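## Task

Move the amber pill bottle with the white cap onto the top of the lab bench beside arm1, the steel tube offcut onto the top of the lab bench beside arm2, and the wooden pillar block onto the top of the desk beside arm3. Each must keep its current upright orientation with its entire base resting on that top. Every other object must finish directly on the top of the furniture it sits on now. The attempt fails if any object that came from a top ends up unheld on the floor or on a lower board. An object that stays in place only because a robot holds it is not counted as placed. At the end, open the grippers and pull the arms away.

## Robot and tools

Robots: three identical i2rt Big YAM arms named arm1, arm2 and arm3. Each has six revolute joints, a two-finger gripper and a wrist camera. With joints 1 and 6 at 0 and the hand level and pointing forward, the camera rides on top of the hand and looks toward the fingertips. The hand reaches roughly 1.0 m from the joint 1 axis. Two fixed room cameras, room_a and room_b, also watch the scene. The arms do not wait for one another. An outside disturbance may occasionally nudge a loose object.

Frames: there is one shared scene frame with its origin on the floor and +z up. The hand point lies midway between the fingertips. The hand's z axis runs along the fingers, and the fingers open and close along its y axis. Hand poses are computed from each robot's true foot pose, which is never printed. Camera calibrations follow OpenCV conventions. T_world_to_cam maps scene coordinates into the camera frame in metres. Wrist cameras are fisheye, 504x504. room_a sits near [0.87, 2.34, 2.16] and room_b near [0.25, -2.04, 2.13]. Real camera poses can differ slightly from these values. Wrist camera poses also inherit any errors in the reported joint readings.

execute_actions: the argument "actions" is a list holding either one action or nothing. An empty list only returns the state and images. An action is an object keyed by robot name ("arm1", "arm2", "arm3"). Each robot entry holds a "joints" object with any of these keys: joint1_rad, joint2_rad, joint3_rad, joint4_rad, joint5_rad, joint6_rad and gripper_m. All values are absolute targets, not offsets, and are given per joint rather than in any spatial frame. All arms named in one action start moving together and may finish at different times.

Joint ranges and signs:
- joint1_rad: -2.879 to 2.879. Rotates the arm about its foot; positive is counter-clockwise seen from above, and 0 points the arm the way its foot faces.
- joint2_rad: 0 to 3.141. Shoulder; 0 points the upper arm roughly level and backward, and larger values lift it up and then forward.
- joint3_rad: 0 to 3.019. Elbow; 0 folds the forearm back along the upper arm, and larger values open it.
- joint4_rad: -1.692 to 1.57. Hand pitch; positive tilts the fingers up.
- joint5_rad: -1.57 to 1.57. Sideways hand swing; positive goes to the arm's right.
- joint6_rad: -2.094 to 2.094. Hand roll; positive is clockwise viewed from behind the hand.
- gripper_m: 0 to 0.093. Fingertip separation in metres. Each finger pad pushes with roughly 50 to 62 N at most.

The tolerances for counting a joint as done are ±0.045, ±0.14, ±0.09, ±0.055, ±0.03, ±0.035 and ±0.003 in that order. One action runs for at most 15 s. Any joint or arm you leave out keeps pursuing its previous target. An unknown key or an out-of-range number rejects the whole call, and nothing moves. Because joints move at different speeds, the hand can swing wide between two postures.

The "cameras" argument lists the images you want returned: arm1_cam_wrist, arm2_cam_wrist, arm3_cam_wrist, room_a, room_b, or "all". Leaving it out, passing null or passing ["all"] returns every camera. An empty list [] returns none. A "pictures" line gives the order of the returned images.

wait: "seconds" from 0 to 10. No new command is sent, and it returns the same output as an empty action.

zoom_image: "camera" is one of the five camera names. "region" is [x0, y0, x1, y1] in pixels of that camera's latest full image, measured from the top-left corner, and may be at most 504 by 504. Only cameras present in the latest result can be zoomed.

read_manual: the optional "section" is "licences". It only returns licence text.

finished_scene: "scene" is an integer from 1 to 2. It ends the current scene irreversibly and reports whether the goal was met. Call it only after objects are released and settled and the arms have moved clear. Replying without any tool call ends all remaining scenes.

Reading results:
- joint_positions: the current joint readings.
- joint_status: how each commanded joint finished.
  - "off_target": the joint stopped short and may still be pushing.
  - "contact_stop" or "time_out": the joint holds where it stopped. A joint that timed out may keep a target near its position and keep pushing; on_its_own names such joints.
  - "not_followed": the self- and inter-arm clearance check blocked the arm's targets. This is signalled by "joint command not followed", usually with a "cause:" line, and the arm may retry those targets on later actions. A gripper target in the same action still runs.
- on_its_own: lists uncommanded behaviour. "held at" there is the target being held, not the actual position.
- Stops: after a stop is reported, later motion calls in the same reply are skipped.

To relieve a joint that is pushing, send it its reported position. Tiny target changes may not move a joint at all.

Cautions:
- The arms do not stop on contact and can press very hard. A hard squeeze between two robots fails the scene and ends the run, and hard hits can too. No status line reports arm-to-arm contact.
- The clearance check can react too late and ignores fingers, gripper housings and wrist cameras.
- Sustained pushing or holding heats the motors. A MOTOR HOT line appears from 85 °C. At 100 °C an OVER-TEMPERATURE FAULT drops that arm until it cools, and joints that missed their targets show "limit_stop_at_motor_heat"; resend those targets afterwards. Some heat carries over into the next scene.
- A lifted load makes the joints sag. The robot keeps holding its last command while you think.
- Avoid drops, slips, slams and knocking other items off the tops.

Each tool is called after "Emit:" by a JSON object that holds its "method" and its "body".

## Session

Emit:
{"method": "execute_actions", "body": {"actions": []}}

Scene clock: 0.00 s.
Motor temperatures (°C, as the motors report them): arm1=[26 27 27 22 24 22] | arm2=[25 24 26 25 22 25] | arm3=[21 22 25 24 23 23]
arm1.joint_positions: joint1_rad=-0.108 joint2_rad=+0.425 joint3_rad=+1.642 joint4_rad=-1.268 joint5_rad=+0.090 joint6_rad=-0.143 gripper_m=+0.095
arm1.joint_status: not commanded
arm1.hand: x=+1.3423 y=+0.0033 z=+1.6669 quat_wxyz=(-0.241, -0.638, -0.346, +0.645) (m; scene frame)
arm2.joint_positions: joint1_rad=+0.321 joint2_rad=+0.539 joint3_rad=+1.599 joint4_rad=-1.472 joint5_rad=-0.274 joint6_rad=-0.507 gripper_m=+0.094
arm2.joint_status: not commanded
arm2.hand: x=-0.1436 y=+0.1952 z=+1.5171 quat_wxyz=(-0.255, -0.538, -0.632, +0.497) (m; scene frame)
arm3.joint_positions: joint1_rad=+0.283 joint2_rad=+0.659 joint3_rad=+1.415 joint4_rad=-1.209 joint5_rad=-0.001 joint6_rad=+0.235 gripper_m=+0.094
arm3.joint_status: not commanded
arm3.hand: x=-1.1554 y=-0.6067 z=+1.4328 quat_wxyz=(-0.493, -0.495, -0.686, +0.206) (m; scene frame)
pictures: arm1_cam_wrist, arm2_cam_wrist, arm3_cam_wrist, room_a, room_b
camera_calibration (this result's frames):
arm1_cam_wrist: T_world_to_cam=[[-0.754778, 0.641262, 0.13818, 0.778094], [0.330406, 0.553614, -0.764424, 0.831065], [-0.566694, -0.531315, -0.629732, 1.93506], [0, 0, 0, 1]] pos_world=[1.40929, 0.0690747, 1.74634]
arm2_cam_wrist: T_world_to_cam=[[-0.930319, 0.0604344, 0.361739, -0.698544], [-0.12267, 0.878245, -0.462209, 0.515269], [-0.345628, -0.474376, -0.809635, 1.39102], [0, 0, 0, 1]] pos_world=[-0.105885, 0.249549, 1.61707]
arm3_cam_wrist: T_world_to_cam=[[-0.876119, -0.438665, -0.199974, -0.993249], [-0.313925, 0.833912, -0.453919, 0.799462], [0.365879, -0.33491, -0.868313, 1.58962], [0, 0, 0, 1]] pos_world=[-1.20084, -0.570004, 1.54456]
Images, in order (width x height): arm1_cam_wrist 504x504, arm2_cam_wrist 504x504, arm3_cam_wrist 504x504, room_a 504x504, room_b 504x504.

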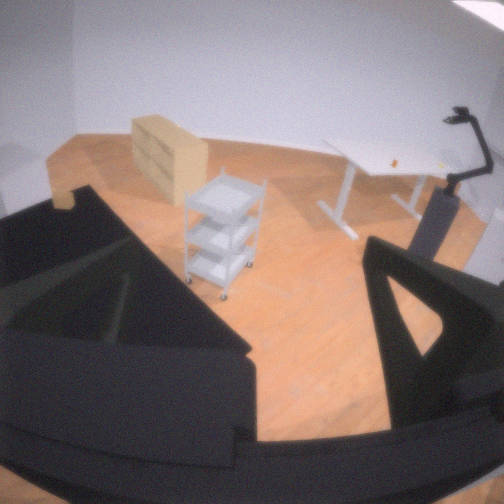

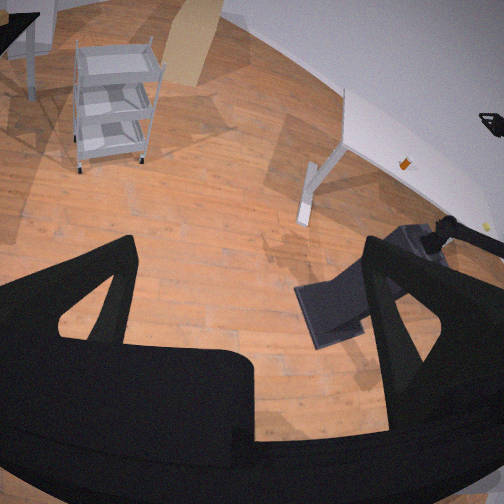

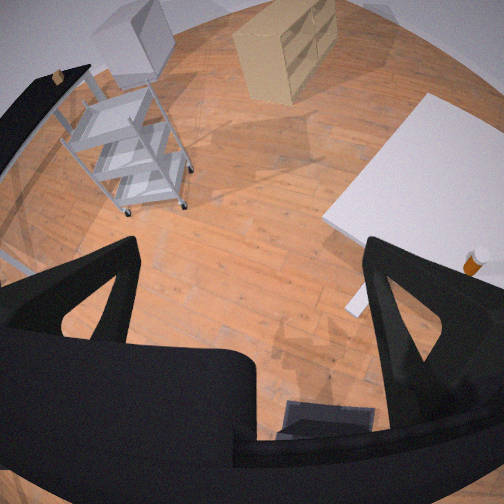

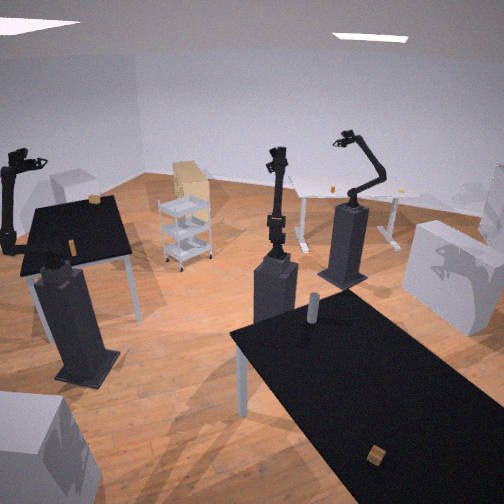

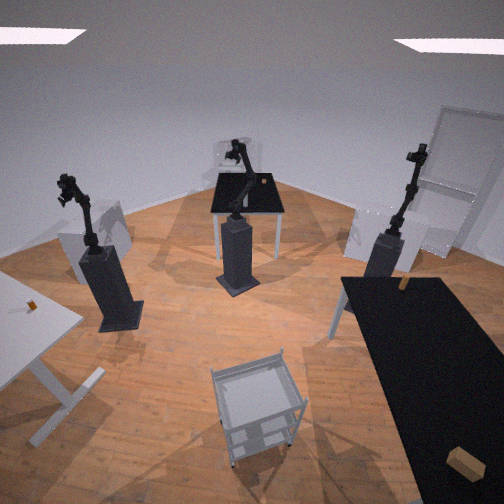

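Emit:
{"method": "execute_actions", "body": {"actions": [{"arm1":{"joints":{"joint1_rad":0.52,"joint2_rad":1.0,"joint3_rad":1.2,"joint4_rad":-0.9,"joint5_rad":0,"joint6_rad":0}},"arm3":{"joints":{"joint1_rad":-0.57,"joint2_rad":1.3,"joint3_rad":1.4,"joint4_rad":-0.9,"joint5_rad":0,"joint6_rad":0}},"arm2":{"joints":{"joint1_rad":2.214,"joint2_rad":2.24,"joint3_rad":1.10,"joint4_rad":1.14,"joint5_rad":0,"joint6_rad":0}}}]}}

Emit:
{"method": "zoom_image", "body": {"camera": "room_b", "region": [360, 240, 450, 320]}}

Emit:
{"method": "zoom_image", "body": {"camera": "room_b", "region": [0, 270, 90, 350]}}

Scene clock: 2.93 s.
Motor temperatures (°C, as the motors report them): arm1=[26 28 28 22 24 22] | arm2=[25 24 26 26 22 25] | arm3=[21 22 27 24 23 23]
arm1.joint_positions: joint1_rad=+0.524 joint2_rad=+0.994 joint3_rad=+1.163 joint4_rad=-0.915 joint5_rad=+0.000 joint6_rad=-0.009 gripper_m=+0.095
arm1.joint_status: all done
arm1.hand: x=+1.4076 y=-0.3703 z=+1.3574 quat_wxyz=(-0.287, -0.644, -0.651, +0.283) (m; scene frame)
arm2.joint_positions: joint1_rad=+2.220 joint2_rad=+2.232 joint3_rad=+1.106 joint4_rad=+1.125 joint5_rad=-0.002 joint6_rad=-0.010 gripper_m=+0.094
arm2.joint_status: all done
arm2.hand: x=+0.5884 y=+0.1897 z=+0.9371 quat_wxyz=(-0.702, -0.063, -0.705, +0.076) (m; scene frame)
arm3.joint_positions: joint1_rad=-0.577 joint2_rad=+1.292 joint3_rad=+1.378 joint4_rad=-0.911 joint5_rad=+0.000 joint6_rad=+0.012 gripper_m=+0.094
arm3.joint_status: all done
arm3.hand: x=-1.4545 y=-0.8899 z=+1.2309 quat_wxyz=(-0.221, -0.754, -0.543, +0.296) (m; scene frame)
pictures: arm1_cam_wrist, arm2_cam_wrist, arm3_cam_wrist, room_a, room_b
camera_calibration (this result's frames):
arm1_cam_wrist: T_world_to_cam=[[-0.999889, -0.0145081, -0.00342838, 1.40411], [-0.0135739, 0.981109, -0.19298, 0.646543], [0.00616338, -0.192912, -0.981197, 1.37466], [0, 0, 0, 1]] pos_world=[1.40426, -0.34877, 1.47839]
arm2_cam_wrist: T_world_to_cam=[[-0.189806, -0.981302, 0.0319288, 0.26353], [-0.587465, 0.0874524, -0.80451, 1.08602], [0.786676, -0.171458, -0.59308, 0.245172], [0, 0, 0, 1]] pos_world=[0.495149, 0.205664, 1.01071]
arm3_cam_wrist: T_world_to_cam=[[-0.954494, 0.297999, -0.0117405, -1.11003], [0.29726, 0.94748, -0.117973, 1.42663], [-0.0240319, -0.116094, -0.992947, 1.20997], [0, 0, 0, 1]] pos_world=[-1.45452, -0.880441, 1.35671]
Images, in order (width x height): arm1_cam_wrist 504x504, arm2_cam_wrist 504x504, arm3_cam_wrist 504x504, room_a 504x504, room_b 504x504.

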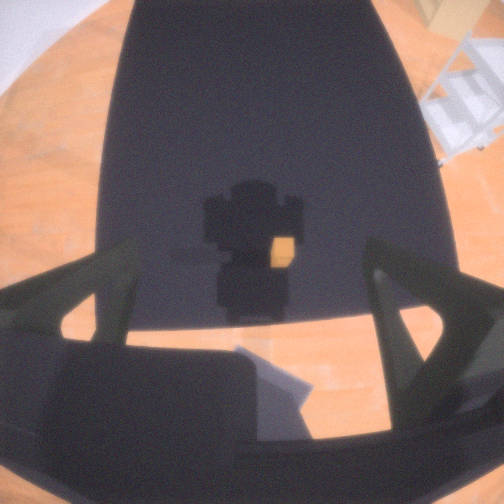

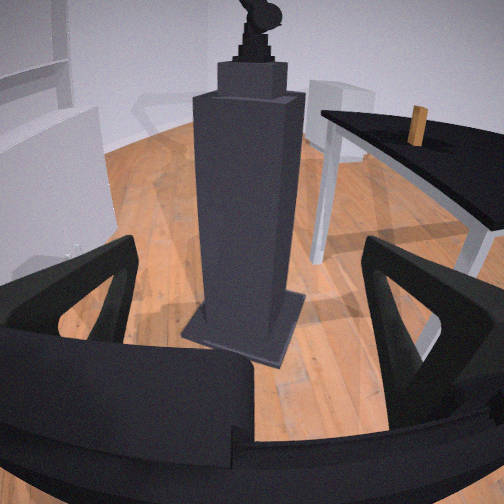

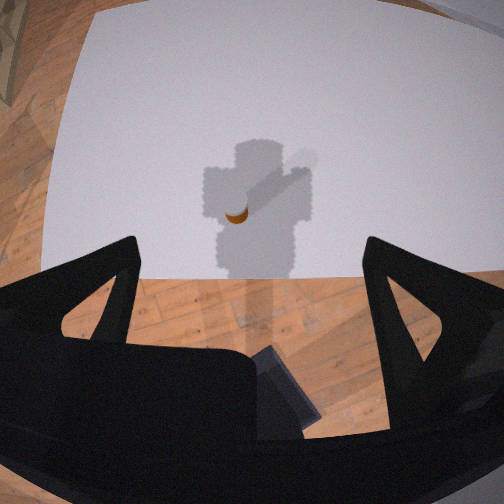

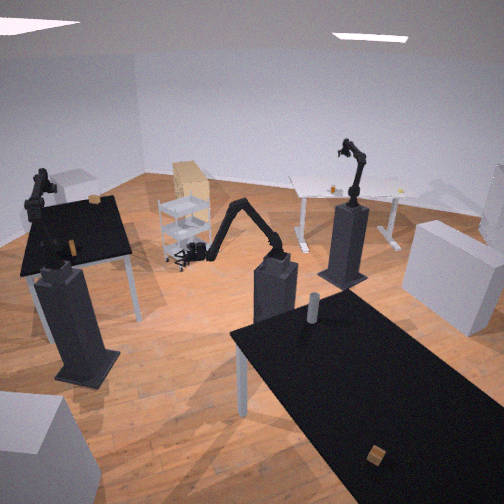

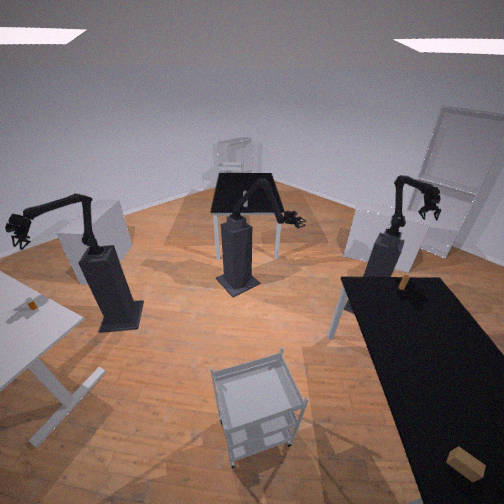

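Region (360, 240, 450, 320) of room_b's 504x504 image, scaled by 5.600, with more detail than that image has.

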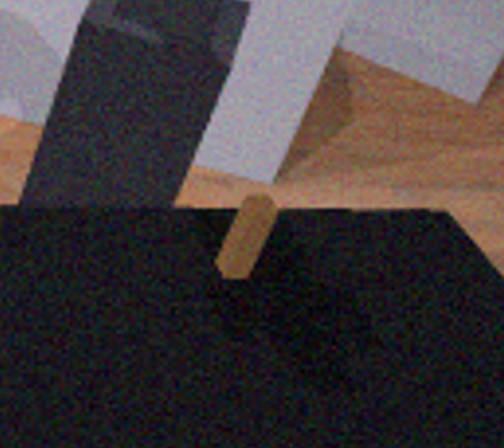

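Region (0, 270, 90, 350) of room_b's 504x504 image, scaled by 5.600, with more detail than that image has.

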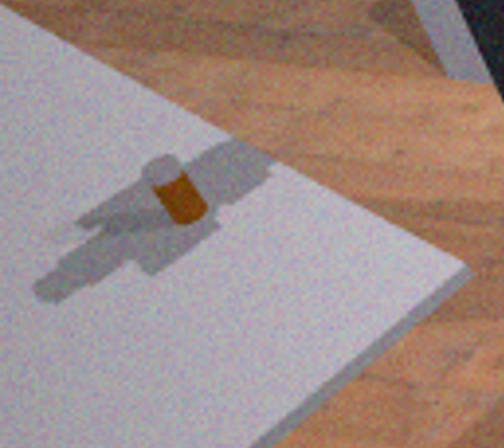

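Emit:
{"method": "execute_actions", "body": {"actions": [{"arm1":{"joints":{"joint1_rad":0.405,"joint2_rad":1.915,"joint3_rad":1.35,"joint4_rad":-0.965,"joint6_rad":-0.13}},"arm3":{"joints":{"joint1_rad":-0.52,"joint2_rad":2.14,"joint3_rad":1.90,"joint4_rad":-1.30}}}], "cameras": ["arm1_cam_wrist","arm3_cam_wrist"]}}

Scene clock: 5.47 s.
Motor temperatures (°C, as the motors report them): arm1=[26 28 30 22 24 22] | arm2=[25 24 26 26 22 25] | arm3=[21 23 28 24 23 23]
arm1.joint_positions: joint1_rad=+0.401 joint2_rad=+1.941 joint3_rad=+1.326 joint4_rad=-0.959 joint5_rad=+0.000 joint6_rad=-0.121 gripper_m=+0.095
arm1.joint_status: all done
arm1.hand: x=+1.3461 y=-0.4726 z=+0.9681 quat_wxyz=(-0.004, -0.706, -0.708, -0.002) (m; scene frame)
arm2.joint_positions: joint1_rad=+2.220 joint2_rad=+2.232 joint3_rad=+1.106 joint4_rad=+1.125 joint5_rad=-0.002 joint6_rad=-0.010 gripper_m=+0.094
arm2.joint_status: not commanded
arm2.hand: x=+0.5884 y=+0.1897 z=+0.9371 quat_wxyz=(-0.702, -0.063, -0.705, +0.076) (m; scene frame)
arm3.joint_positions: joint1_rad=-0.518 joint2_rad=+2.135 joint3_rad=+1.860 joint4_rad=-1.292 joint5_rad=+0.000 joint6_rad=+0.011 gripper_m=+0.094
arm3.joint_status: all done
arm3.hand: x=-1.4536 y=-1.0184 z=+0.9321 quat_wxyz=(-0.006, -0.793, -0.609, +0.005) (m; scene frame)
pictures: arm1_cam_wrist, arm3_cam_wrist
camera_calibration (this result's frames):
arm1_cam_wrist: T_world_to_cam=[[-0.999917, -0.00415476, -0.0122102, 1.35322], [-0.0105753, 0.806046, 0.591759, -0.175548], [0.00738339, 0.591838, -0.806023, 1.17301], [0, 0, 0, 1]] pos_world=[1.34259, -0.547109, 1.06588]
arm3_cam_wrist: T_world_to_cam=[[-0.969069, 0.246461, -0.0127511, -1.14709], [0.193056, 0.789245, 0.582943, 0.546882], [0.153736, 0.56245, -0.812413, 1.67952], [0, 0, 0, 1]] pos_world=[-1.47539, -1.09356, 1.03104]
Images, in order (width x height): arm1_cam_wrist 504x504, arm3_cam_wrist 504x504.

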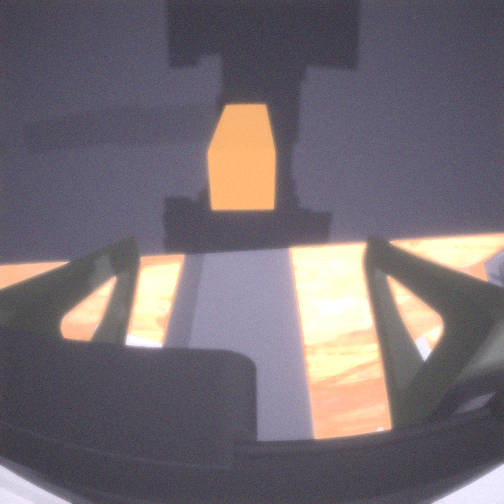

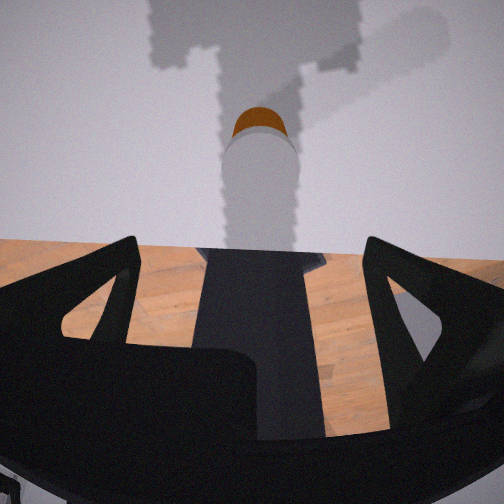

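Emit:
{"method": "execute_actions", "body": {"actions": [{"arm1":{"joints":{"joint1_rad":0.415,"joint2_rad":2.095,"joint3_rad":1.275,"joint4_rad":-0.712}},"arm3":{"joints":{"joint2_rad":1.61,"joint3_rad":1.53,"joint4_rad":-1.48}}}], "cameras": ["arm1_cam_wrist","arm3_cam_wrist"]}}

Scene clock: 7.60 s.
Motor temperatures (°C, as the motors report them): arm1=[26 28 30 22 24 22] | arm2=[25 24 26 26 22 25] | arm3=[21 23 29 24 23 23]
arm1.joint_positions: joint1_rad=+0.404 joint2_rad=+2.122 joint3_rad=+1.266 joint4_rad=-0.722 joint5_rad=+0.000 joint6_rad=-0.121 gripper_m=+0.095
arm1.joint_status: all done
arm1.hand: x=+1.3492 y=-0.4665 z=+0.8584 quat_wxyz=(-0.002, -0.705, -0.709, -0.004) (m; scene frame)
arm2.joint_positions: joint1_rad=+2.220 joint2_rad=+2.232 joint3_rad=+1.106 joint4_rad=+1.125 joint5_rad=-0.002 joint6_rad=-0.010 gripper_m=+0.094
arm2.joint_status: not commanded
arm2.hand: x=+0.5884 y=+0.1897 z=+0.9371 quat_wxyz=(-0.702, -0.063, -0.705, +0.076) (m; scene frame)
arm3.joint_positions: joint1_rad=-0.518 joint2_rad=+1.602 joint3_rad=+1.529 joint4_rad=-1.472 joint5_rad=+0.000 joint6_rad=+0.011 gripper_m=+0.094
arm3.joint_status: all done
arm3.hand: x=-1.4139 y=-0.8600 z=+1.0986 quat_wxyz=(-0.013, -0.793, -0.609, +0.014) (m; scene frame)
pictures: arm1_cam_wrist, arm3_cam_wrist
camera_calibration (this result's frames):
arm1_cam_wrist: T_world_to_cam=[[-0.999896, -0.00680746, -0.0127505, 1.3542], [-0.0130616, 0.803328, 0.595394, -0.116601], [0.00618972, 0.595498, -0.803333, 1.08191], [0, 0, 0, 1]] pos_world=[1.34584, -0.541385, 0.955821]
arm3_cam_wrist: T_world_to_cam=[[-0.969119, 0.246262, -0.0127579, -1.14582], [0.196185, 0.801329, 0.56514, 0.351486], [0.149395, 0.545185, -0.824897, 1.71236], [0, 0, 0, 1]] pos_world=[-1.43521, -0.93304, 1.19927]
Images, in order (width x height): arm1_cam_wrist 504x504, arm3_cam_wrist 504x504.

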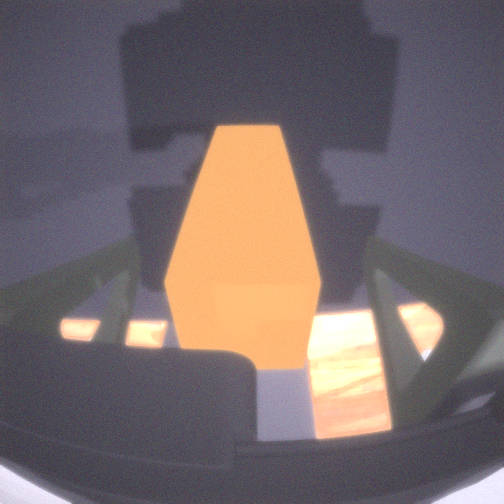

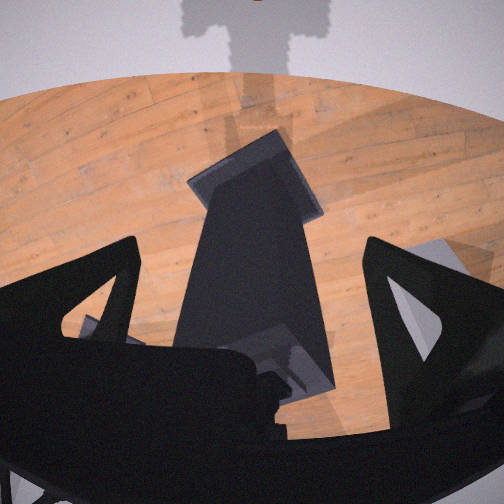

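Emit:
{"method": "execute_actions", "body": {"actions": [{"arm1":{"joints":{"gripper_m":0}},"arm3":{"joints":{"joint1_rad":0.4}}}], "cameras": []}}

Emit:
{"method": "execute_actions", "body": {"actions": [{"arm1":{"joints":{"joint2_rad":2.0,"joint3_rad":1.45,"joint4_rad":-1.0,"joint6_rad":0.006}},"arm3":{"joints":{"joint1_rad":1.855}}}], "cameras": []}}

Emit:
{"method": "execute_actions", "body": {"actions": [{"arm1":{"joints":{"joint1_rad":-1.234,"joint2_rad":2.17,"joint3_rad":1.90,"joint4_rad":-1.265}},"arm2":{"joints":{"joint2_rad":2.335,"joint3_rad":1.35,"joint4_rad":1.02}},"arm3":{"joints":{"joint1_rad":1.855}}}], "cameras": ["arm2_cam_wrist","room_a"]}}

Scene clock: 9.87 s.
Motor temperatures (°C, as the motors report them): arm1=[26 29 30 22 24 22] | arm2=[25 25 27 26 22 25] | arm3=[21 23 29 24 23 23]
arm1.joint_positions: joint1_rad=+0.404 joint2_rad=+2.122 joint3_rad=+1.266 joint4_rad=-0.722 joint5_rad=+0.000 joint6_rad=-0.122 gripper_m=+0.034
arm1.joint_status: gripper_m off_target (ended at +0.034, target +0.000)
arm1.hand: x=+1.3492 y=-0.4665 z=+0.8584 quat_wxyz=(-0.002, -0.705, -0.710, -0.004) (m; scene frame)
arm2.joint_positions: joint1_rad=+2.220 joint2_rad=+2.232 joint3_rad=+1.106 joint4_rad=+1.125 joint5_rad=-0.002 joint6_rad=-0.010 gripper_m=+0.094
arm2.joint_status: not commanded
arm2.hand: x=+0.5884 y=+0.1897 z=+0.9371 quat_wxyz=(-0.702, -0.063, -0.705, +0.076) (m; scene frame)
arm3.joint_positions: joint1_rad=+0.407 joint2_rad=+1.602 joint3_rad=+1.529 joint4_rad=-1.472 joint5_rad=-0.001 joint6_rad=+0.010 gripper_m=+0.094
arm3.joint_status: all done
arm3.hand: x=-0.9872 y=-0.7677 z=+1.0977 quat_wxyz=(-0.015, -0.437, -0.899, +0.010) (m; scene frame)
pictures: none
No camera images: the call's "cameras" was empty. Leave "cameras" out to get every camera's image.

Scene clock: 11.63 s.
Motor temperatures (°C, as the motors report them): arm1=[26 29 30 22 24 22] | arm2=[25 25 27 26 22 25] | arm3=[21 23 29 24 23 23]
arm1.joint_positions: joint1_rad=+0.404 joint2_rad=+2.007 joint3_rad=+1.419 joint4_rad=-0.993 joint5_rad=+0.000 joint6_rad=-0.003 gripper_m=+0.034
arm1.joint_status: all done
arm1.hand: x=+1.3446 y=-0.4981 z=+0.9627 quat_wxyz=(-0.001, -0.745, -0.667, -0.005) (m; scene frame)
arm2.joint_positions: joint1_rad=+2.220 joint2_rad=+2.232 joint3_rad=+1.106 joint4_rad=+1.125 joint5_rad=-0.002 joint6_rad=-0.010 gripper_m=+0.094
arm2.joint_status: not commanded
arm2.hand: x=+0.5884 y=+0.1897 z=+0.9371 quat_wxyz=(-0.702, -0.063, -0.705, +0.076) (m; scene frame)
arm3.joint_positions: joint1_rad=+1.862 joint2_rad=+1.608 joint3_rad=+1.529 joint4_rad=-1.472 joint5_rad=-0.001 joint6_rad=+0.010 gripper_m=+0.094
arm3.joint_status: all done
arm3.hand: x=-0.8783 y=-0.1264 z=+1.0876 quat_wxyz=(-0.008, +0.272, -0.962, +0.002) (m; scene frame)
pictures: none
No camera images: the call's "cameras" was empty. Leave "cameras" out to get every camera's image.

Scene clock: 13.77 s.
Motor temperatures (°C, as the motors report them): arm1=[26 30 31 22 24 22] | arm2=[25 25 27 26 22 25] | arm3=[21 23 30 24 23 23]
arm1.joint_positions: joint1_rad=-1.236 joint2_rad=+2.205 joint3_rad=+1.885 joint4_rad=-1.257 joint5_rad=+0.002 joint6_rad=+0.000 gripper_m=+0.035
arm1.joint_status: all done
arm1.hand: x=+0.7581 y=+0.1789 z=+0.9965 quat_wxyz=(-0.002, -0.996, +0.092, -0.007) (m; scene frame)
arm2.joint_positions: joint1_rad=+2.220 joint2_rad=+2.328 joint3_rad=+1.321 joint4_rad=+1.026 joint5_rad=-0.002 joint6_rad=-0.010 gripper_m=+0.094
arm2.joint_status: all done
arm2.hand: x=+0.6500 y=+0.1772 z=+0.9347 quat_wxyz=(-0.709, -0.063, -0.698, +0.077) (m; scene frame)
arm3.joint_positions: joint1_rad=+1.862 joint2_rad=+1.608 joint3_rad=+1.529 joint4_rad=-1.472 joint5_rad=-0.001 joint6_rad=+0.010 gripper_m=+0.094
arm3.joint_status: all done
arm3.hand: x=-0.8783 y=-0.1264 z=+1.0876 quat_wxyz=(-0.008, +0.272, -0.962, +0.002) (m; scene frame)
pictures: arm2_cam_wrist, room_a
camera_calibration (this result's frames):
arm2_cam_wrist: T_world_to_cam=[[-0.190235, -0.981214, 0.0320884, 0.263158], [-0.572335, 0.084288, -0.815676, 1.12263], [0.797648, -0.173536, -0.577618, 0.171904], [0, 0, 0, 1]] pos_world=[0.555462, 0.193422, 1.00655]
Images, in order (width x height): arm2_cam_wrist 504x504, room_a 504x504.

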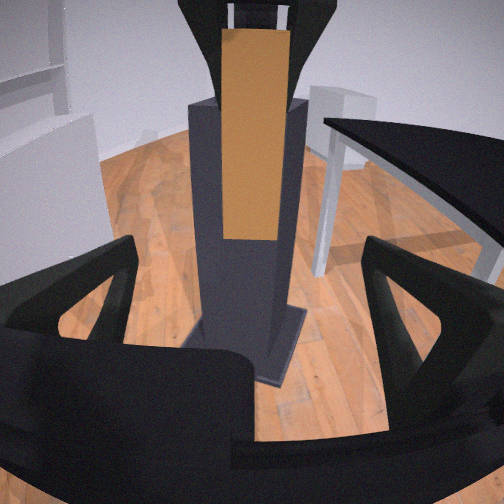

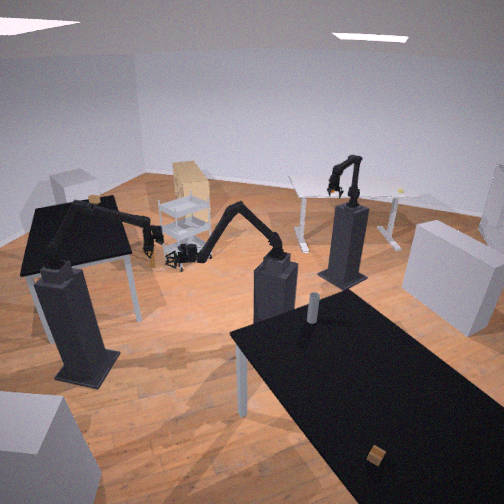

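Emit:
{"method": "execute_actions", "body": {"actions": [{"arm2":{"joints":{"joint2_rad":2.54,"joint3_rad":1.785,"joint4_rad":0.78,"joint6_rad":0.018}}}], "cameras": ["arm2_cam_wrist","arm1_cam_wrist"]}}

Scene clock: 15.37 s.
Motor temperatures (°C, as the motors report them): arm1=[26 30 31 22 24 22] | arm2=[25 25 28 26 22 25] | arm3=[21 23 30 24 23 23]
arm1.joint_positions: joint1_rad=-1.236 joint2_rad=+2.205 joint3_rad=+1.885 joint4_rad=-1.257 joint5_rad=+0.002 joint6_rad=+0.000 gripper_m=+0.035
arm1.joint_status: not commanded
arm1.hand: x=+0.7581 y=+0.1789 z=+0.9965 quat_wxyz=(-0.002, -0.996, +0.092, -0.007) (m; scene frame)
arm2.joint_positions: joint1_rad=+2.220 joint2_rad=+2.528 joint3_rad=+1.748 joint4_rad=+0.785 joint5_rad=-0.002 joint6_rad=+0.008 gripper_m=+0.094
arm2.joint_status: all done
arm2.hand: x=+0.7544 y=+0.1560 z=+0.9190 quat_wxyz=(-0.705, -0.069, -0.703, +0.070) (m; scene frame)
arm3.joint_positions: joint1_rad=+1.862 joint2_rad=+1.608 joint3_rad=+1.529 joint4_rad=-1.472 joint5_rad=-0.001 joint6_rad=+0.010 gripper_m=+0.094
arm3.joint_status: not commanded
arm3.hand: x=-0.8783 y=-0.1264 z=+1.0876 quat_wxyz=(-0.008, +0.272, -0.962, +0.002) (m; scene frame)
pictures: arm1_cam_wrist, arm2_cam_wrist
camera_calibration (this result's frames):
arm1_cam_wrist: T_world_to_cam=[[0.182697, 0.983151, -0.00605448, -0.310993], [0.78329, -0.14183, 0.605261, -1.1694], [0.594204, -0.115322, -0.796004, 0.486282], [0, 0, 0, 1]] pos_world=[0.68385, 0.195975, 1.09299]
arm2_cam_wrist: T_world_to_cam=[[-0.189932, -0.981697, 0.0140407, 0.279084], [-0.581316, 0.100921, -0.807395, 1.16792], [0.7912, -0.161512, -0.589845, 0.0900921], [0, 0, 0, 1]] pos_world=[0.660655, 0.170659, 0.992192]
Images, in order (width x height): arm1_cam_wrist 504x504, arm2_cam_wrist 504x504.

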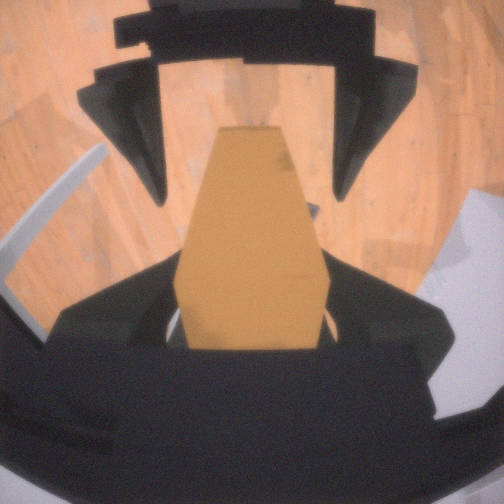

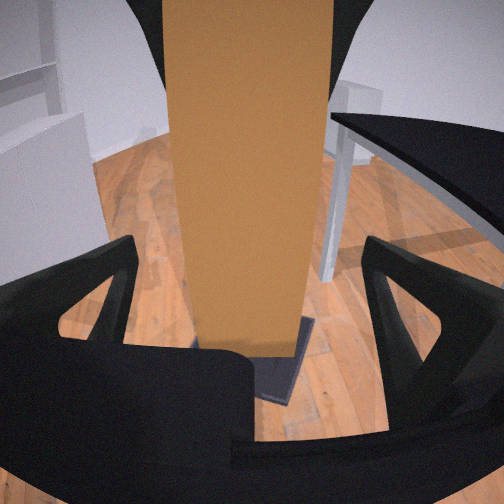

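Emit:
{"method": "execute_actions", "body": {"actions": [{"arm2":{"joints":{"gripper_m":0}}}], "cameras": []}}

Emit:
{"method": "execute_actions", "body": {"actions": [{"arm1":{"joints":{"gripper_m":0.093}}}], "cameras": []}}

Emit:
{"method": "execute_actions", "body": {"actions": [{"arm1":{"joints":{"joint2_rad":2.03,"joint4_rad":-1.42}}}], "cameras": []}}

Emit:
{"method": "execute_actions", "body": {"actions": [{"arm2":{"joints":{"joint1_rad":-0.197,"joint3_rad":1.77}}}], "cameras": ["arm3_cam_wrist","room_b"]}}

Scene clock: 16.50 s.
Motor temperatures (°C, as the motors report them): arm1=[26 30 31 22 24 22] | arm2=[25 26 28 26 22 25] | arm3=[21 23 30 24 23 23]
arm1.joint_positions: joint1_rad=-1.236 joint2_rad=+2.205 joint3_rad=+1.885 joint4_rad=-1.257 joint5_rad=+0.001 joint6_rad=+0.000 gripper_m=+0.035
arm1.joint_status: not commanded
arm1.hand: x=+0.7581 y=+0.1787 z=+0.9965 quat_wxyz=(-0.002, -0.996, +0.092, -0.007) (m; scene frame)
arm2.joint_positions: joint1_rad=+2.220 joint2_rad=+2.528 joint3_rad=+1.748 joint4_rad=+0.785 joint5_rad=-0.001 joint6_rad=+0.008 gripper_m=+0.034
arm2.joint_status: gripper_m off_target (ended at +0.034, target +0.000)
arm2.hand: x=+0.7544 y=+0.1558 z=+0.9190 quat_wxyz=(-0.705, -0.070, -0.703, +0.070) (m; scene frame)
arm3.joint_positions: joint1_rad=+1.862 joint2_rad=+1.608 joint3_rad=+1.529 joint4_rad=-1.472 joint5_rad=-0.001 joint6_rad=+0.010 gripper_m=+0.094
arm3.joint_status: not commanded
arm3.hand: x=-0.8783 y=-0.1264 z=+1.0876 quat_wxyz=(-0.008, +0.272, -0.962, +0.002) (m; scene frame)
pictures: none
No camera images: the call's "cameras" was empty. Leave "cameras" out to get every camera's image.

Scene clock: 17.20 s.
Motor temperatures (°C, as the motors report them): arm1=[26 31 31 22 24 22] | arm2=[25 26 28 26 22 25] | arm3=[21 23 30 24 23 23]
arm1.joint_positions: joint1_rad=-1.236 joint2_rad=+2.205 joint3_rad=+1.885 joint4_rad=-1.257 joint5_rad=+0.001 joint6_rad=+0.000 gripper_m=+0.093
arm1.joint_status: all done
arm1.hand: x=+0.7581 y=+0.1787 z=+0.9965 quat_wxyz=(-0.002, -0.996, +0.092, -0.007) (m; scene frame)
arm2.joint_positions: joint1_rad=+2.220 joint2_rad=+2.528 joint3_rad=+1.748 joint4_rad=+0.783 joint5_rad=-0.001 joint6_rad=+0.008 gripper_m=+0.034
arm2.joint_status: not commanded
arm2.hand: x=+0.7544 y=+0.1558 z=+0.9185 quat_wxyz=(-0.704, -0.070, -0.703, +0.070) (m; scene frame)
arm3.joint_positions: joint1_rad=+1.862 joint2_rad=+1.608 joint3_rad=+1.529 joint4_rad=-1.472 joint5_rad=-0.001 joint6_rad=+0.010 gripper_m=+0.094
arm3.joint_status: not commanded
arm3.hand: x=-0.8783 y=-0.1264 z=+1.0876 quat_wxyz=(-0.008, +0.272, -0.962, +0.002) (m; scene frame)
pictures: none
No camera images: the call's "cameras" was empty. Leave "cameras" out to get every camera's image.

Scene clock: 18.27 s.
Motor temperatures (°C, as the motors report them): arm1=[26 31 31 22 24 22] | arm2=[25 26 29 26 22 25] | arm3=[21 24 30 24 23 23]
arm1.joint_positions: joint1_rad=-1.236 joint2_rad=+2.024 joint3_rad=+1.885 joint4_rad=-1.413 joint5_rad=+0.001 joint6_rad=+0.000 gripper_m=+0.093
arm1.joint_status: all done
arm1.hand: x=+0.7870 y=+0.1738 z=+1.1101 quat_wxyz=(-0.001, -0.996, +0.092, +0.005) (m; scene frame)
arm2.joint_positions: joint1_rad=+2.220 joint2_rad=+2.528 joint3_rad=+1.748 joint4_rad=+0.783 joint5_rad=-0.001 joint6_rad=+0.008 gripper_m=+0.034
arm2.joint_status: not commanded
arm2.hand: x=+0.7544 y=+0.1558 z=+0.9185 quat_wxyz=(-0.704, -0.070, -0.703, +0.070) (m; scene frame)
arm3.joint_positions: joint1_rad=+1.862 joint2_rad=+1.608 joint3_rad=+1.529 joint4_rad=-1.472 joint5_rad=-0.001 joint6_rad=+0.010 gripper_m=+0.094
arm3.joint_status: not commanded
arm3.hand: x=-0.8783 y=-0.1264 z=+1.0876 quat_wxyz=(-0.008, +0.272, -0.962, +0.002) (m; scene frame)
pictures: none
No camera images: the call's "cameras" was empty. Leave "cameras" out to get every camera's image.

Scene clock: 21.03 s.
Motor temperatures (°C, as the motors report them): arm1=[26 31 32 22 24 22] | arm2=[25 27 29 26 22 25] | arm3=[21 24 30 24 23 23]
arm1.joint_positions: joint1_rad=-1.236 joint2_rad=+2.024 joint3_rad=+1.885 joint4_rad=-1.413 joint5_rad=+0.001 joint6_rad=+0.000 gripper_m=+0.093
arm1.joint_status: not commanded
arm1.hand: x=+0.7870 y=+0.1738 z=+1.1101 quat_wxyz=(-0.001, -0.996, +0.092, +0.005) (m; scene frame)
arm2.joint_positions: joint1_rad=-0.190 joint2_rad=+2.528 joint3_rad=+1.748 joint4_rad=+0.781 joint5_rad=+0.000 joint6_rad=+0.013 gripper_m=+0.034
arm2.joint_status: all done
arm2.hand: x=-0.8814 y=-0.1179 z=+0.9257 quat_wxyz=(-0.193, -0.681, -0.179, +0.683) (m; scene frame)
arm3.joint_positions: joint1_rad=+1.862 joint2_rad=+1.608 joint3_rad=+1.529 joint4_rad=-1.472 joint5_rad=-0.001 joint6_rad=+0.010 gripper_m=+0.094
arm3.joint_status: not commanded
arm3.hand: x=-0.8783 y=-0.1264 z=+1.0876 quat_wxyz=(-0.008, +0.272, -0.962, +0.002) (m; scene frame)
pictures: arm3_cam_wrist, room_b
camera_calibration (this result's frames):
arm3_cam_wrist: T_world_to_cam=[[0.532652, -0.846334, -0.000817773, 0.360342], [-0.686838, -0.432835, 0.583872, -1.28715], [-0.494505, -0.310439, -0.811845, 0.535413], [0, 0, 0, 1]] pos_world=[-0.811235, -0.0859393, 1.1865]
Images, in order (width x height): arm3_cam_wrist 504x504, room_b 504x504.

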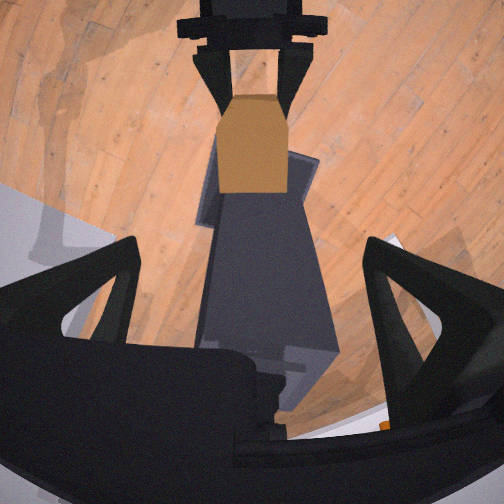

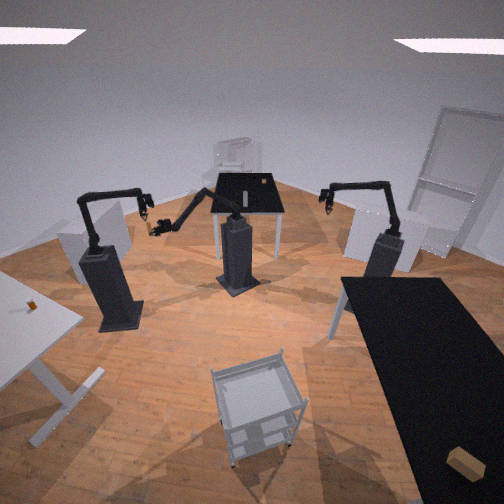

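Emit:
{"method": "execute_actions", "body": {"actions": [{"arm3":{"joints":{"joint2_rad":1.712,"joint3_rad":1.443,"joint4_rad":-1.272}}}], "cameras": ["arm3_cam_wrist","arm2_cam_wrist"]}}

Scene clock: 22.33 s.
Motor temperatures (°C, as the motors report them): arm1=[26 31 32 22 24 22] | arm2=[25 27 30 26 22 25] | arm3=[21 24 30 24 23 23]
arm1.joint_positions: joint1_rad=-1.236 joint2_rad=+2.024 joint3_rad=+1.885 joint4_rad=-1.413 joint5_rad=+0.001 joint6_rad=+0.000 gripper_m=+0.093
arm1.joint_status: not commanded
arm1.hand: x=+0.7870 y=+0.1738 z=+1.1101 quat_wxyz=(-0.001, -0.996, +0.092, +0.005) (m; scene frame)
arm2.joint_positions: joint1_rad=-0.190 joint2_rad=+2.528 joint3_rad=+1.748 joint4_rad=+0.781 joint5_rad=+0.000 joint6_rad=+0.013 gripper_m=+0.034
arm2.joint_status: not commanded
arm2.hand: x=-0.8814 y=-0.1179 z=+0.9257 quat_wxyz=(-0.193, -0.681, -0.179, +0.683) (m; scene frame)
arm3.joint_positions: joint1_rad=+1.862 joint2_rad=+1.720 joint3_rad=+1.435 joint4_rad=-1.283 joint5_rad=-0.001 joint6_rad=+0.010 gripper_m=+0.094
arm3.joint_status: all done
arm3.hand: x=-0.8589 y=-0.1153 z=+0.9987 quat_wxyz=(+0.000, +0.272, -0.962, +0.005) (m; scene frame)
pictures: arm2_cam_wrist, arm3_cam_wrist
camera_calibration (this result's frames):
arm2_cam_wrist: T_world_to_cam=[[-0.513111, 0.858308, -0.00487849, -0.350896], [0.504897, 0.29723, -0.81039, 1.23336], [-0.694115, -0.418284, -0.58587, 0.00100182], [0, 0, 0, 1]] pos_world=[-0.802074, -0.0649968, 0.99838]
arm3_cam_wrist: T_world_to_cam=[[0.532485, -0.846439, -0.000842945, 0.359205], [-0.677939, -0.42708, 0.598333, -1.22327], [-0.506812, -0.318032, -0.801247, 0.454208], [0, 0, 0, 1]] pos_world=[-0.790377, -0.0739372, 1.09616]
Images, in order (width x height): arm2_cam_wrist 504x504, arm3_cam_wrist 504x504.

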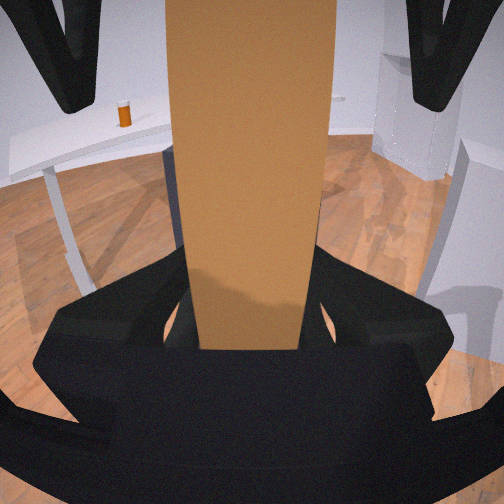

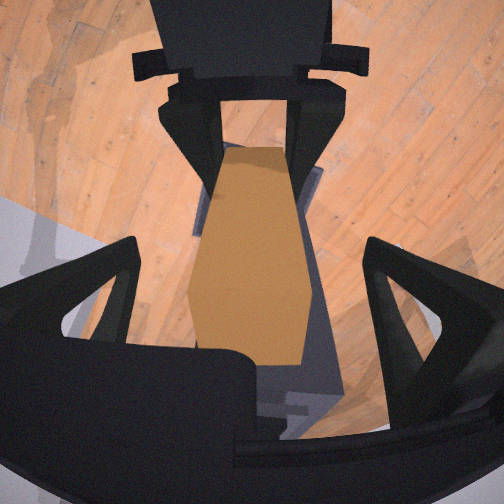

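Emit:
{"method": "execute_actions", "body": {"actions": [{"arm3":{"joints":{"gripper_m":0}}}], "cameras": []}}

Emit:
{"method": "execute_actions", "body": {"actions": [{"arm2":{"joints":{"gripper_m":0.093}}}], "cameras": []}}

Emit:
{"method": "execute_actions", "body": {"actions": [{"arm3":{"joints":{"joint2_rad":1.61,"joint3_rad":1.55,"joint4_rad":-1.48}},"arm2":{"joints":{"joint2_rad":2.24,"joint3_rad":1.10,"joint4_rad":1.14}}}], "cameras": []}}

Emit:
{"method": "execute_actions", "body": {"actions": [{"arm3":{"joints":{"joint1_rad":1.0}}}], "cameras": []}}

Emit:
{"method": "execute_actions", "body": {"actions": [{"arm3":{"joints":{"joint1_rad":-0.27,"joint2_rad":2.225,"joint3_rad":1.995,"joint4_rad":-1.30}}}], "cameras": ["arm3_cam_wrist","room_b"]}}

Emit:
{"method": "zoom_image", "body": {"camera": "room_b", "region": [0, 270, 90, 350]}}

Scene clock: 23.80 s.
Motor temperatures (°C, as the motors report them): arm1=[26 31 32 22 24 22] | arm2=[25 27 30 26 22 25] | arm3=[21 24 31 24 23 23]
arm1.joint_positions: joint1_rad=-1.236 joint2_rad=+2.024 joint3_rad=+1.885 joint4_rad=-1.413 joint5_rad=+0.001 joint6_rad=+0.000 gripper_m=+0.093
arm1.joint_status: not commanded
arm1.hand: x=+0.7870 y=+0.1738 z=+1.1101 quat_wxyz=(-0.001, -0.996, +0.092, +0.005) (m; scene frame)
arm2.joint_positions: joint1_rad=-0.190 joint2_rad=+2.528 joint3_rad=+1.748 joint4_rad=+0.779 joint5_rad=+0.002 joint6_rad=+0.010 gripper_m=+0.034
arm2.joint_status: not commanded
arm2.hand: x=-0.8816 y=-0.1176 z=+0.9254 quat_wxyz=(-0.191, -0.682, -0.179, +0.683) (m; scene frame)
arm3.joint_positions: joint1_rad=+1.862 joint2_rad=+1.720 joint3_rad=+1.435 joint4_rad=-1.283 joint5_rad=+0.000 joint6_rad=+0.001 gripper_m=+0.034
arm3.joint_status: gripper_m off_target (ended at +0.034, target +0.000)
arm3.hand: x=-0.8587 y=-0.1155 z=+0.9987 quat_wxyz=(+0.000, +0.276, -0.961, +0.005) (m; scene frame)
pictures: none
No camera images: the call's "cameras" was empty. Leave "cameras" out to get every camera's image.

Scene clock: 24.50 s.
Motor temperatures (°C, as the motors report them): arm1=[26 31 32 22 24 22] | arm2=[25 27 30 26 22 25] | arm3=[21 24 31 24 23 23]
arm1.joint_positions: joint1_rad=-1.236 joint2_rad=+2.024 joint3_rad=+1.885 joint4_rad=-1.413 joint5_rad=+0.001 joint6_rad=+0.000 gripper_m=+0.093
arm1.joint_status: not commanded
arm1.hand: x=+0.7870 y=+0.1738 z=+1.1101 quat_wxyz=(-0.001, -0.996, +0.092, +0.005) (m; scene frame)
arm2.joint_positions: joint1_rad=-0.190 joint2_rad=+2.528 joint3_rad=+1.748 joint4_rad=+0.779 joint5_rad=+0.002 joint6_rad=+0.010 gripper_m=+0.093
arm2.joint_status: all done
arm2.hand: x=-0.8815 y=-0.1177 z=+0.9254 quat_wxyz=(-0.191, -0.682, -0.179, +0.683) (m; scene frame)
arm3.joint_positions: joint1_rad=+1.862 joint2_rad=+1.720 joint3_rad=+1.435 joint4_rad=-1.283 joint5_rad=+0.000 joint6_rad=+0.001 gripper_m=+0.034
arm3.joint_status: not commanded
arm3.hand: x=-0.8587 y=-0.1155 z=+0.9987 quat_wxyz=(+0.000, +0.276, -0.961, +0.005) (m; scene frame)
pictures: none
No camera images: the call's "cameras" was empty. Leave "cameras" out to get every camera's image.

Scene clock: 25.90 s.
Motor temperatures (°C, as the motors report them): arm1=[26 31 32 22 24 22] | arm2=[25 27 30 26 22 25] | arm3=[21 24 31 24 23 23]
arm1.joint_positions: joint1_rad=-1.236 joint2_rad=+2.024 joint3_rad=+1.885 joint4_rad=-1.413 joint5_rad=+0.001 joint6_rad=+0.000 gripper_m=+0.093
arm1.joint_status: not commanded
arm1.hand: x=+0.7870 y=+0.1738 z=+1.1101 quat_wxyz=(-0.001, -0.996, +0.092, +0.005) (m; scene frame)
arm2.joint_positions: joint1_rad=-0.190 joint2_rad=+2.238 joint3_rad=+1.099 joint4_rad=+1.135 joint5_rad=+0.002 joint6_rad=+0.010 gripper_m=+0.093
arm2.joint_status: all done
arm2.hand: x=-0.7329 y=-0.0301 z=+0.9386 quat_wxyz=(-0.191, -0.682, -0.180, +0.682) (m; scene frame)
arm3.joint_positions: joint1_rad=+1.862 joint2_rad=+1.599 joint3_rad=+1.515 joint4_rad=-1.470 joint5_rad=+0.000 joint6_rad=+0.001 gripper_m=+0.034
arm3.joint_status: all done
arm3.hand: x=-0.8819 y=-0.1290 z=+1.0863 quat_wxyz=(-0.007, +0.276, -0.961, +0.004) (m; scene frame)
pictures: none
No camera images: the call's "cameras" was empty. Leave "cameras" out to get every camera's image.

Scene clock: 27.47 s.
Motor temperatures (°C, as the motors report them): arm1=[26 31 33 22 24 22] | arm2=[25 27 30 26 22 25] | arm3=[21 24 32 24 23 23]
arm1.joint_positions: joint1_rad=-1.236 joint2_rad=+2.024 joint3_rad=+1.885 joint4_rad=-1.413 joint5_rad=+0.001 joint6_rad=+0.000 gripper_m=+0.093
arm1.joint_status: not commanded
arm1.hand: x=+0.7870 y=+0.1738 z=+1.1101 quat_wxyz=(-0.001, -0.996, +0.092, +0.005) (m; scene frame)
arm2.joint_positions: joint1_rad=-0.190 joint2_rad=+2.238 joint3_rad=+1.099 joint4_rad=+1.135 joint5_rad=+0.002 joint6_rad=+0.010 gripper_m=+0.093
arm2.joint_status: not commanded
arm2.hand: x=-0.7329 y=-0.0301 z=+0.9386 quat_wxyz=(-0.191, -0.682, -0.180, +0.682) (m; scene frame)
arm3.joint_positions: joint1_rad=+0.993 joint2_rad=+1.609 joint3_rad=+1.515 joint4_rad=-1.470 joint5_rad=+0.002 joint6_rad=+0.001 gripper_m=+0.034
arm3.joint_status: all done
arm3.hand: x=-0.8303 y=-0.5347 z=+1.0866 quat_wxyz=(-0.004, -0.154, -0.988, +0.007) (m; scene frame)
pictures: none
No camera images: the call's "cameras" was empty. Leave "cameras" out to get every camera's image.

Scene clock: 29.80 s.
Motor temperatures (°C, as the motors report them): arm1=[26 31 33 22 24 22] | arm2=[25 27 29 26 22 25] | arm3=[21 24 32 24 23 23]
arm1.joint_positions: joint1_rad=-1.236 joint2_rad=+2.024 joint3_rad=+1.885 joint4_rad=-1.413 joint5_rad=+0.001 joint6_rad=+0.000 gripper_m=+0.093
arm1.joint_status: not commanded
arm1.hand: x=+0.7870 y=+0.1738 z=+1.1101 quat_wxyz=(-0.001, -0.996, +0.092, +0.005) (m; scene frame)
arm2.joint_positions: joint1_rad=-0.190 joint2_rad=+2.238 joint3_rad=+1.099 joint4_rad=+1.135 joint5_rad=+0.002 joint6_rad=+0.010 gripper_m=+0.093
arm2.joint_status: not commanded
arm2.hand: x=-0.7329 y=-0.0301 z=+0.9386 quat_wxyz=(-0.191, -0.682, -0.180, +0.682) (m; scene frame)
arm3.joint_positions: joint1_rad=-0.267 joint2_rad=+2.228 joint3_rad=+1.955 joint4_rad=-1.291 joint5_rad=+0.000 joint6_rad=+0.001 gripper_m=+0.034
arm3.joint_status: all done
arm3.hand: x=-1.2919 y=-1.0649 z=+0.9075 quat_wxyz=(-0.007, -0.707, -0.708, +0.006) (m; scene frame)
pictures: arm3_cam_wrist, room_b
camera_calibration (this result's frames):
arm3_cam_wrist: T_world_to_cam=[[-0.999874, -0.0122737, -0.0100536, -1.29701], [-0.0158309, 0.81373, 0.581027, 0.324601], [0.00104961, 0.581113, -0.813822, 1.48473], [0, 0, 0, 1]] pos_world=[-1.29327, -1.14285, 1.00666]
Images, in order (width x height): arm3_cam_wrist 504x504, room_b 504x504.

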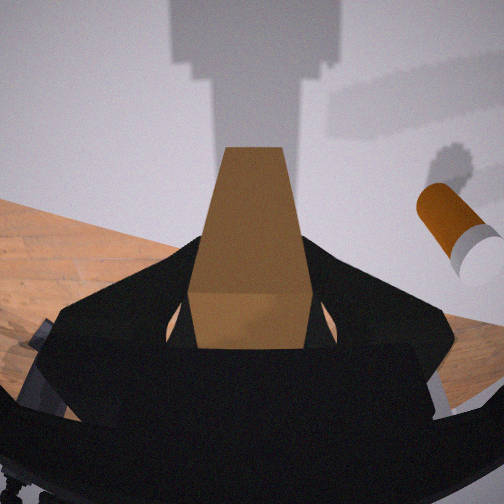

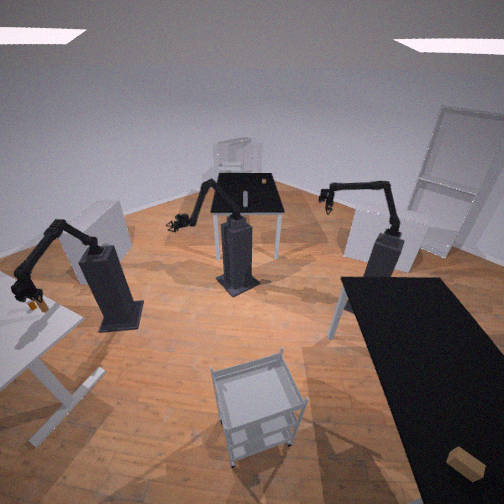

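Region (0, 270, 90, 350) of room_b's 504x504 image, scaled by 5.600, with more detail than that image has.

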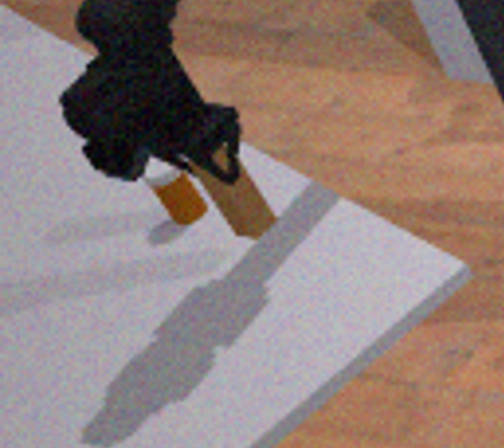

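Emit:
{"method": "execute_actions", "body": {"actions": [{"arm3":{"joints":{"joint2_rad":2.285,"joint4_rad":-1.23}}}], "cameras": ["arm3_cam_wrist"]}}

Scene clock: 31.10 s.
Motor temperatures (°C, as the motors report them): arm1=[26 31 33 22 24 22] | arm2=[25 27 29 26 22 25] | arm3=[21 25 33 24 23 23]
arm1.joint_positions: joint1_rad=-1.236 joint2_rad=+2.024 joint3_rad=+1.885 joint4_rad=-1.413 joint5_rad=+0.001 joint6_rad=+0.000 gripper_m=+0.093
arm1.joint_status: not commanded
arm1.hand: x=+0.7870 y=+0.1738 z=+1.1101 quat_wxyz=(-0.001, -0.996, +0.092, +0.005) (m; scene frame)
arm2.joint_positions: joint1_rad=-0.190 joint2_rad=+2.238 joint3_rad=+1.099 joint4_rad=+1.135 joint5_rad=+0.002 joint6_rad=+0.010 gripper_m=+0.093
arm2.joint_status: not commanded
arm2.hand: x=-0.7329 y=-0.0301 z=+0.9386 quat_wxyz=(-0.191, -0.682, -0.180, +0.682) (m; scene frame)
arm3.joint_positions: joint1_rad=-0.267 joint2_rad=+2.280 joint3_rad=+1.955 joint4_rad=-1.242 joint5_rad=+0.000 joint6_rad=+0.001 gripper_m=+0.034
arm3.joint_status: all done
arm3.hand: x=-1.2918 y=-1.0719 z=+0.8735 quat_wxyz=(-0.006, -0.707, -0.708, +0.005) (m; scene frame)
pictures: arm3_cam_wrist
camera_calibration (this result's frames):
arm3_cam_wrist: T_world_to_cam=[[-0.999874, -0.0122515, -0.0100763, -1.29737], [-0.0158285, 0.812398, 0.582888, 0.346998], [0.00104468, 0.582974, -0.81249, 1.46195], [0, 0, 0, 1]] pos_world=[-1.29324, -1.15007, 0.972485]
Images, in order (width x height): arm3_cam_wrist 504x504.

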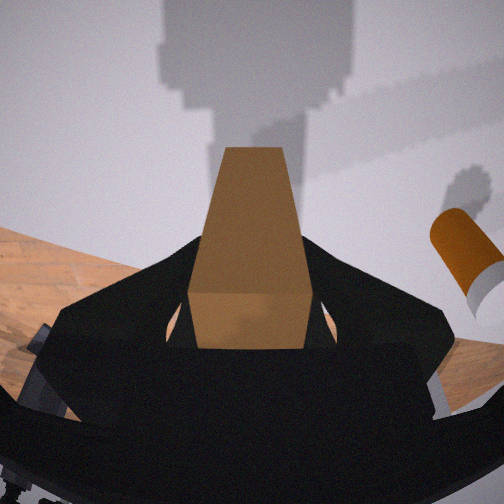

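Emit:
{"method": "execute_actions", "body": {"actions": [{"arm3":{"joints":{"joint2_rad":2.312}}}], "cameras": ["arm3_cam_wrist"]}}

Scene clock: 32.17 s.
Motor temperatures (°C, as the motors report them): arm1=[26 31 33 22 24 22] | arm2=[25 27 29 26 22 25] | arm3=[21 25 33 24 23 23]
arm1.joint_positions: joint1_rad=-1.236 joint2_rad=+2.024 joint3_rad=+1.885 joint4_rad=-1.413 joint5_rad=+0.001 joint6_rad=+0.000 gripper_m=+0.093
arm1.joint_status: not commanded
arm1.hand: x=+0.7870 y=+0.1738 z=+1.1101 quat_wxyz=(-0.001, -0.996, +0.092, +0.005) (m; scene frame)
arm2.joint_positions: joint1_rad=-0.190 joint2_rad=+2.238 joint3_rad=+1.099 joint4_rad=+1.135 joint5_rad=+0.002 joint6_rad=+0.010 gripper_m=+0.093
arm2.joint_status: not commanded
arm2.hand: x=-0.7329 y=-0.0301 z=+0.9386 quat_wxyz=(-0.191, -0.682, -0.180, +0.682) (m; scene frame)
arm3.joint_positions: joint1_rad=-0.267 joint2_rad=+2.294 joint3_rad=+1.955 joint4_rad=-1.240 joint5_rad=+0.000 joint6_rad=+0.001 gripper_m=+0.034
arm3.joint_status: all done
arm3.hand: x=-1.2918 y=-1.0705 z=+0.8644 quat_wxyz=(-0.001, -0.707, -0.708, +0.001) (m; scene frame)
pictures: arm3_cam_wrist
camera_calibration (this result's frames):
arm3_cam_wrist: T_world_to_cam=[[-0.999874, -0.0121289, -0.0102, -1.2972], [-0.015815, 0.804996, 0.593069, 0.334457], [0.00101767, 0.593156, -0.805087, 1.45822], [0, 0, 0, 1]] pos_world=[-1.29324, -1.14992, 0.962406]
Images, in order (width x height): arm3_cam_wrist 504x504.

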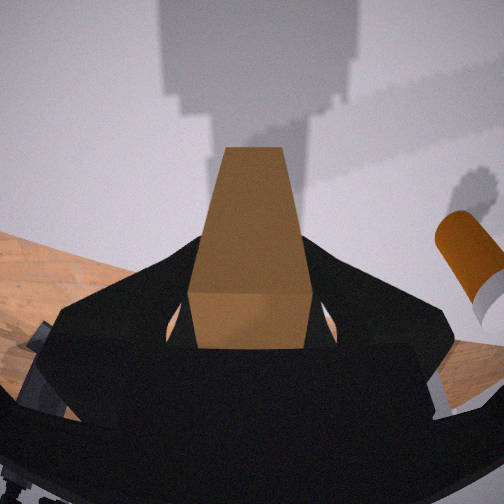

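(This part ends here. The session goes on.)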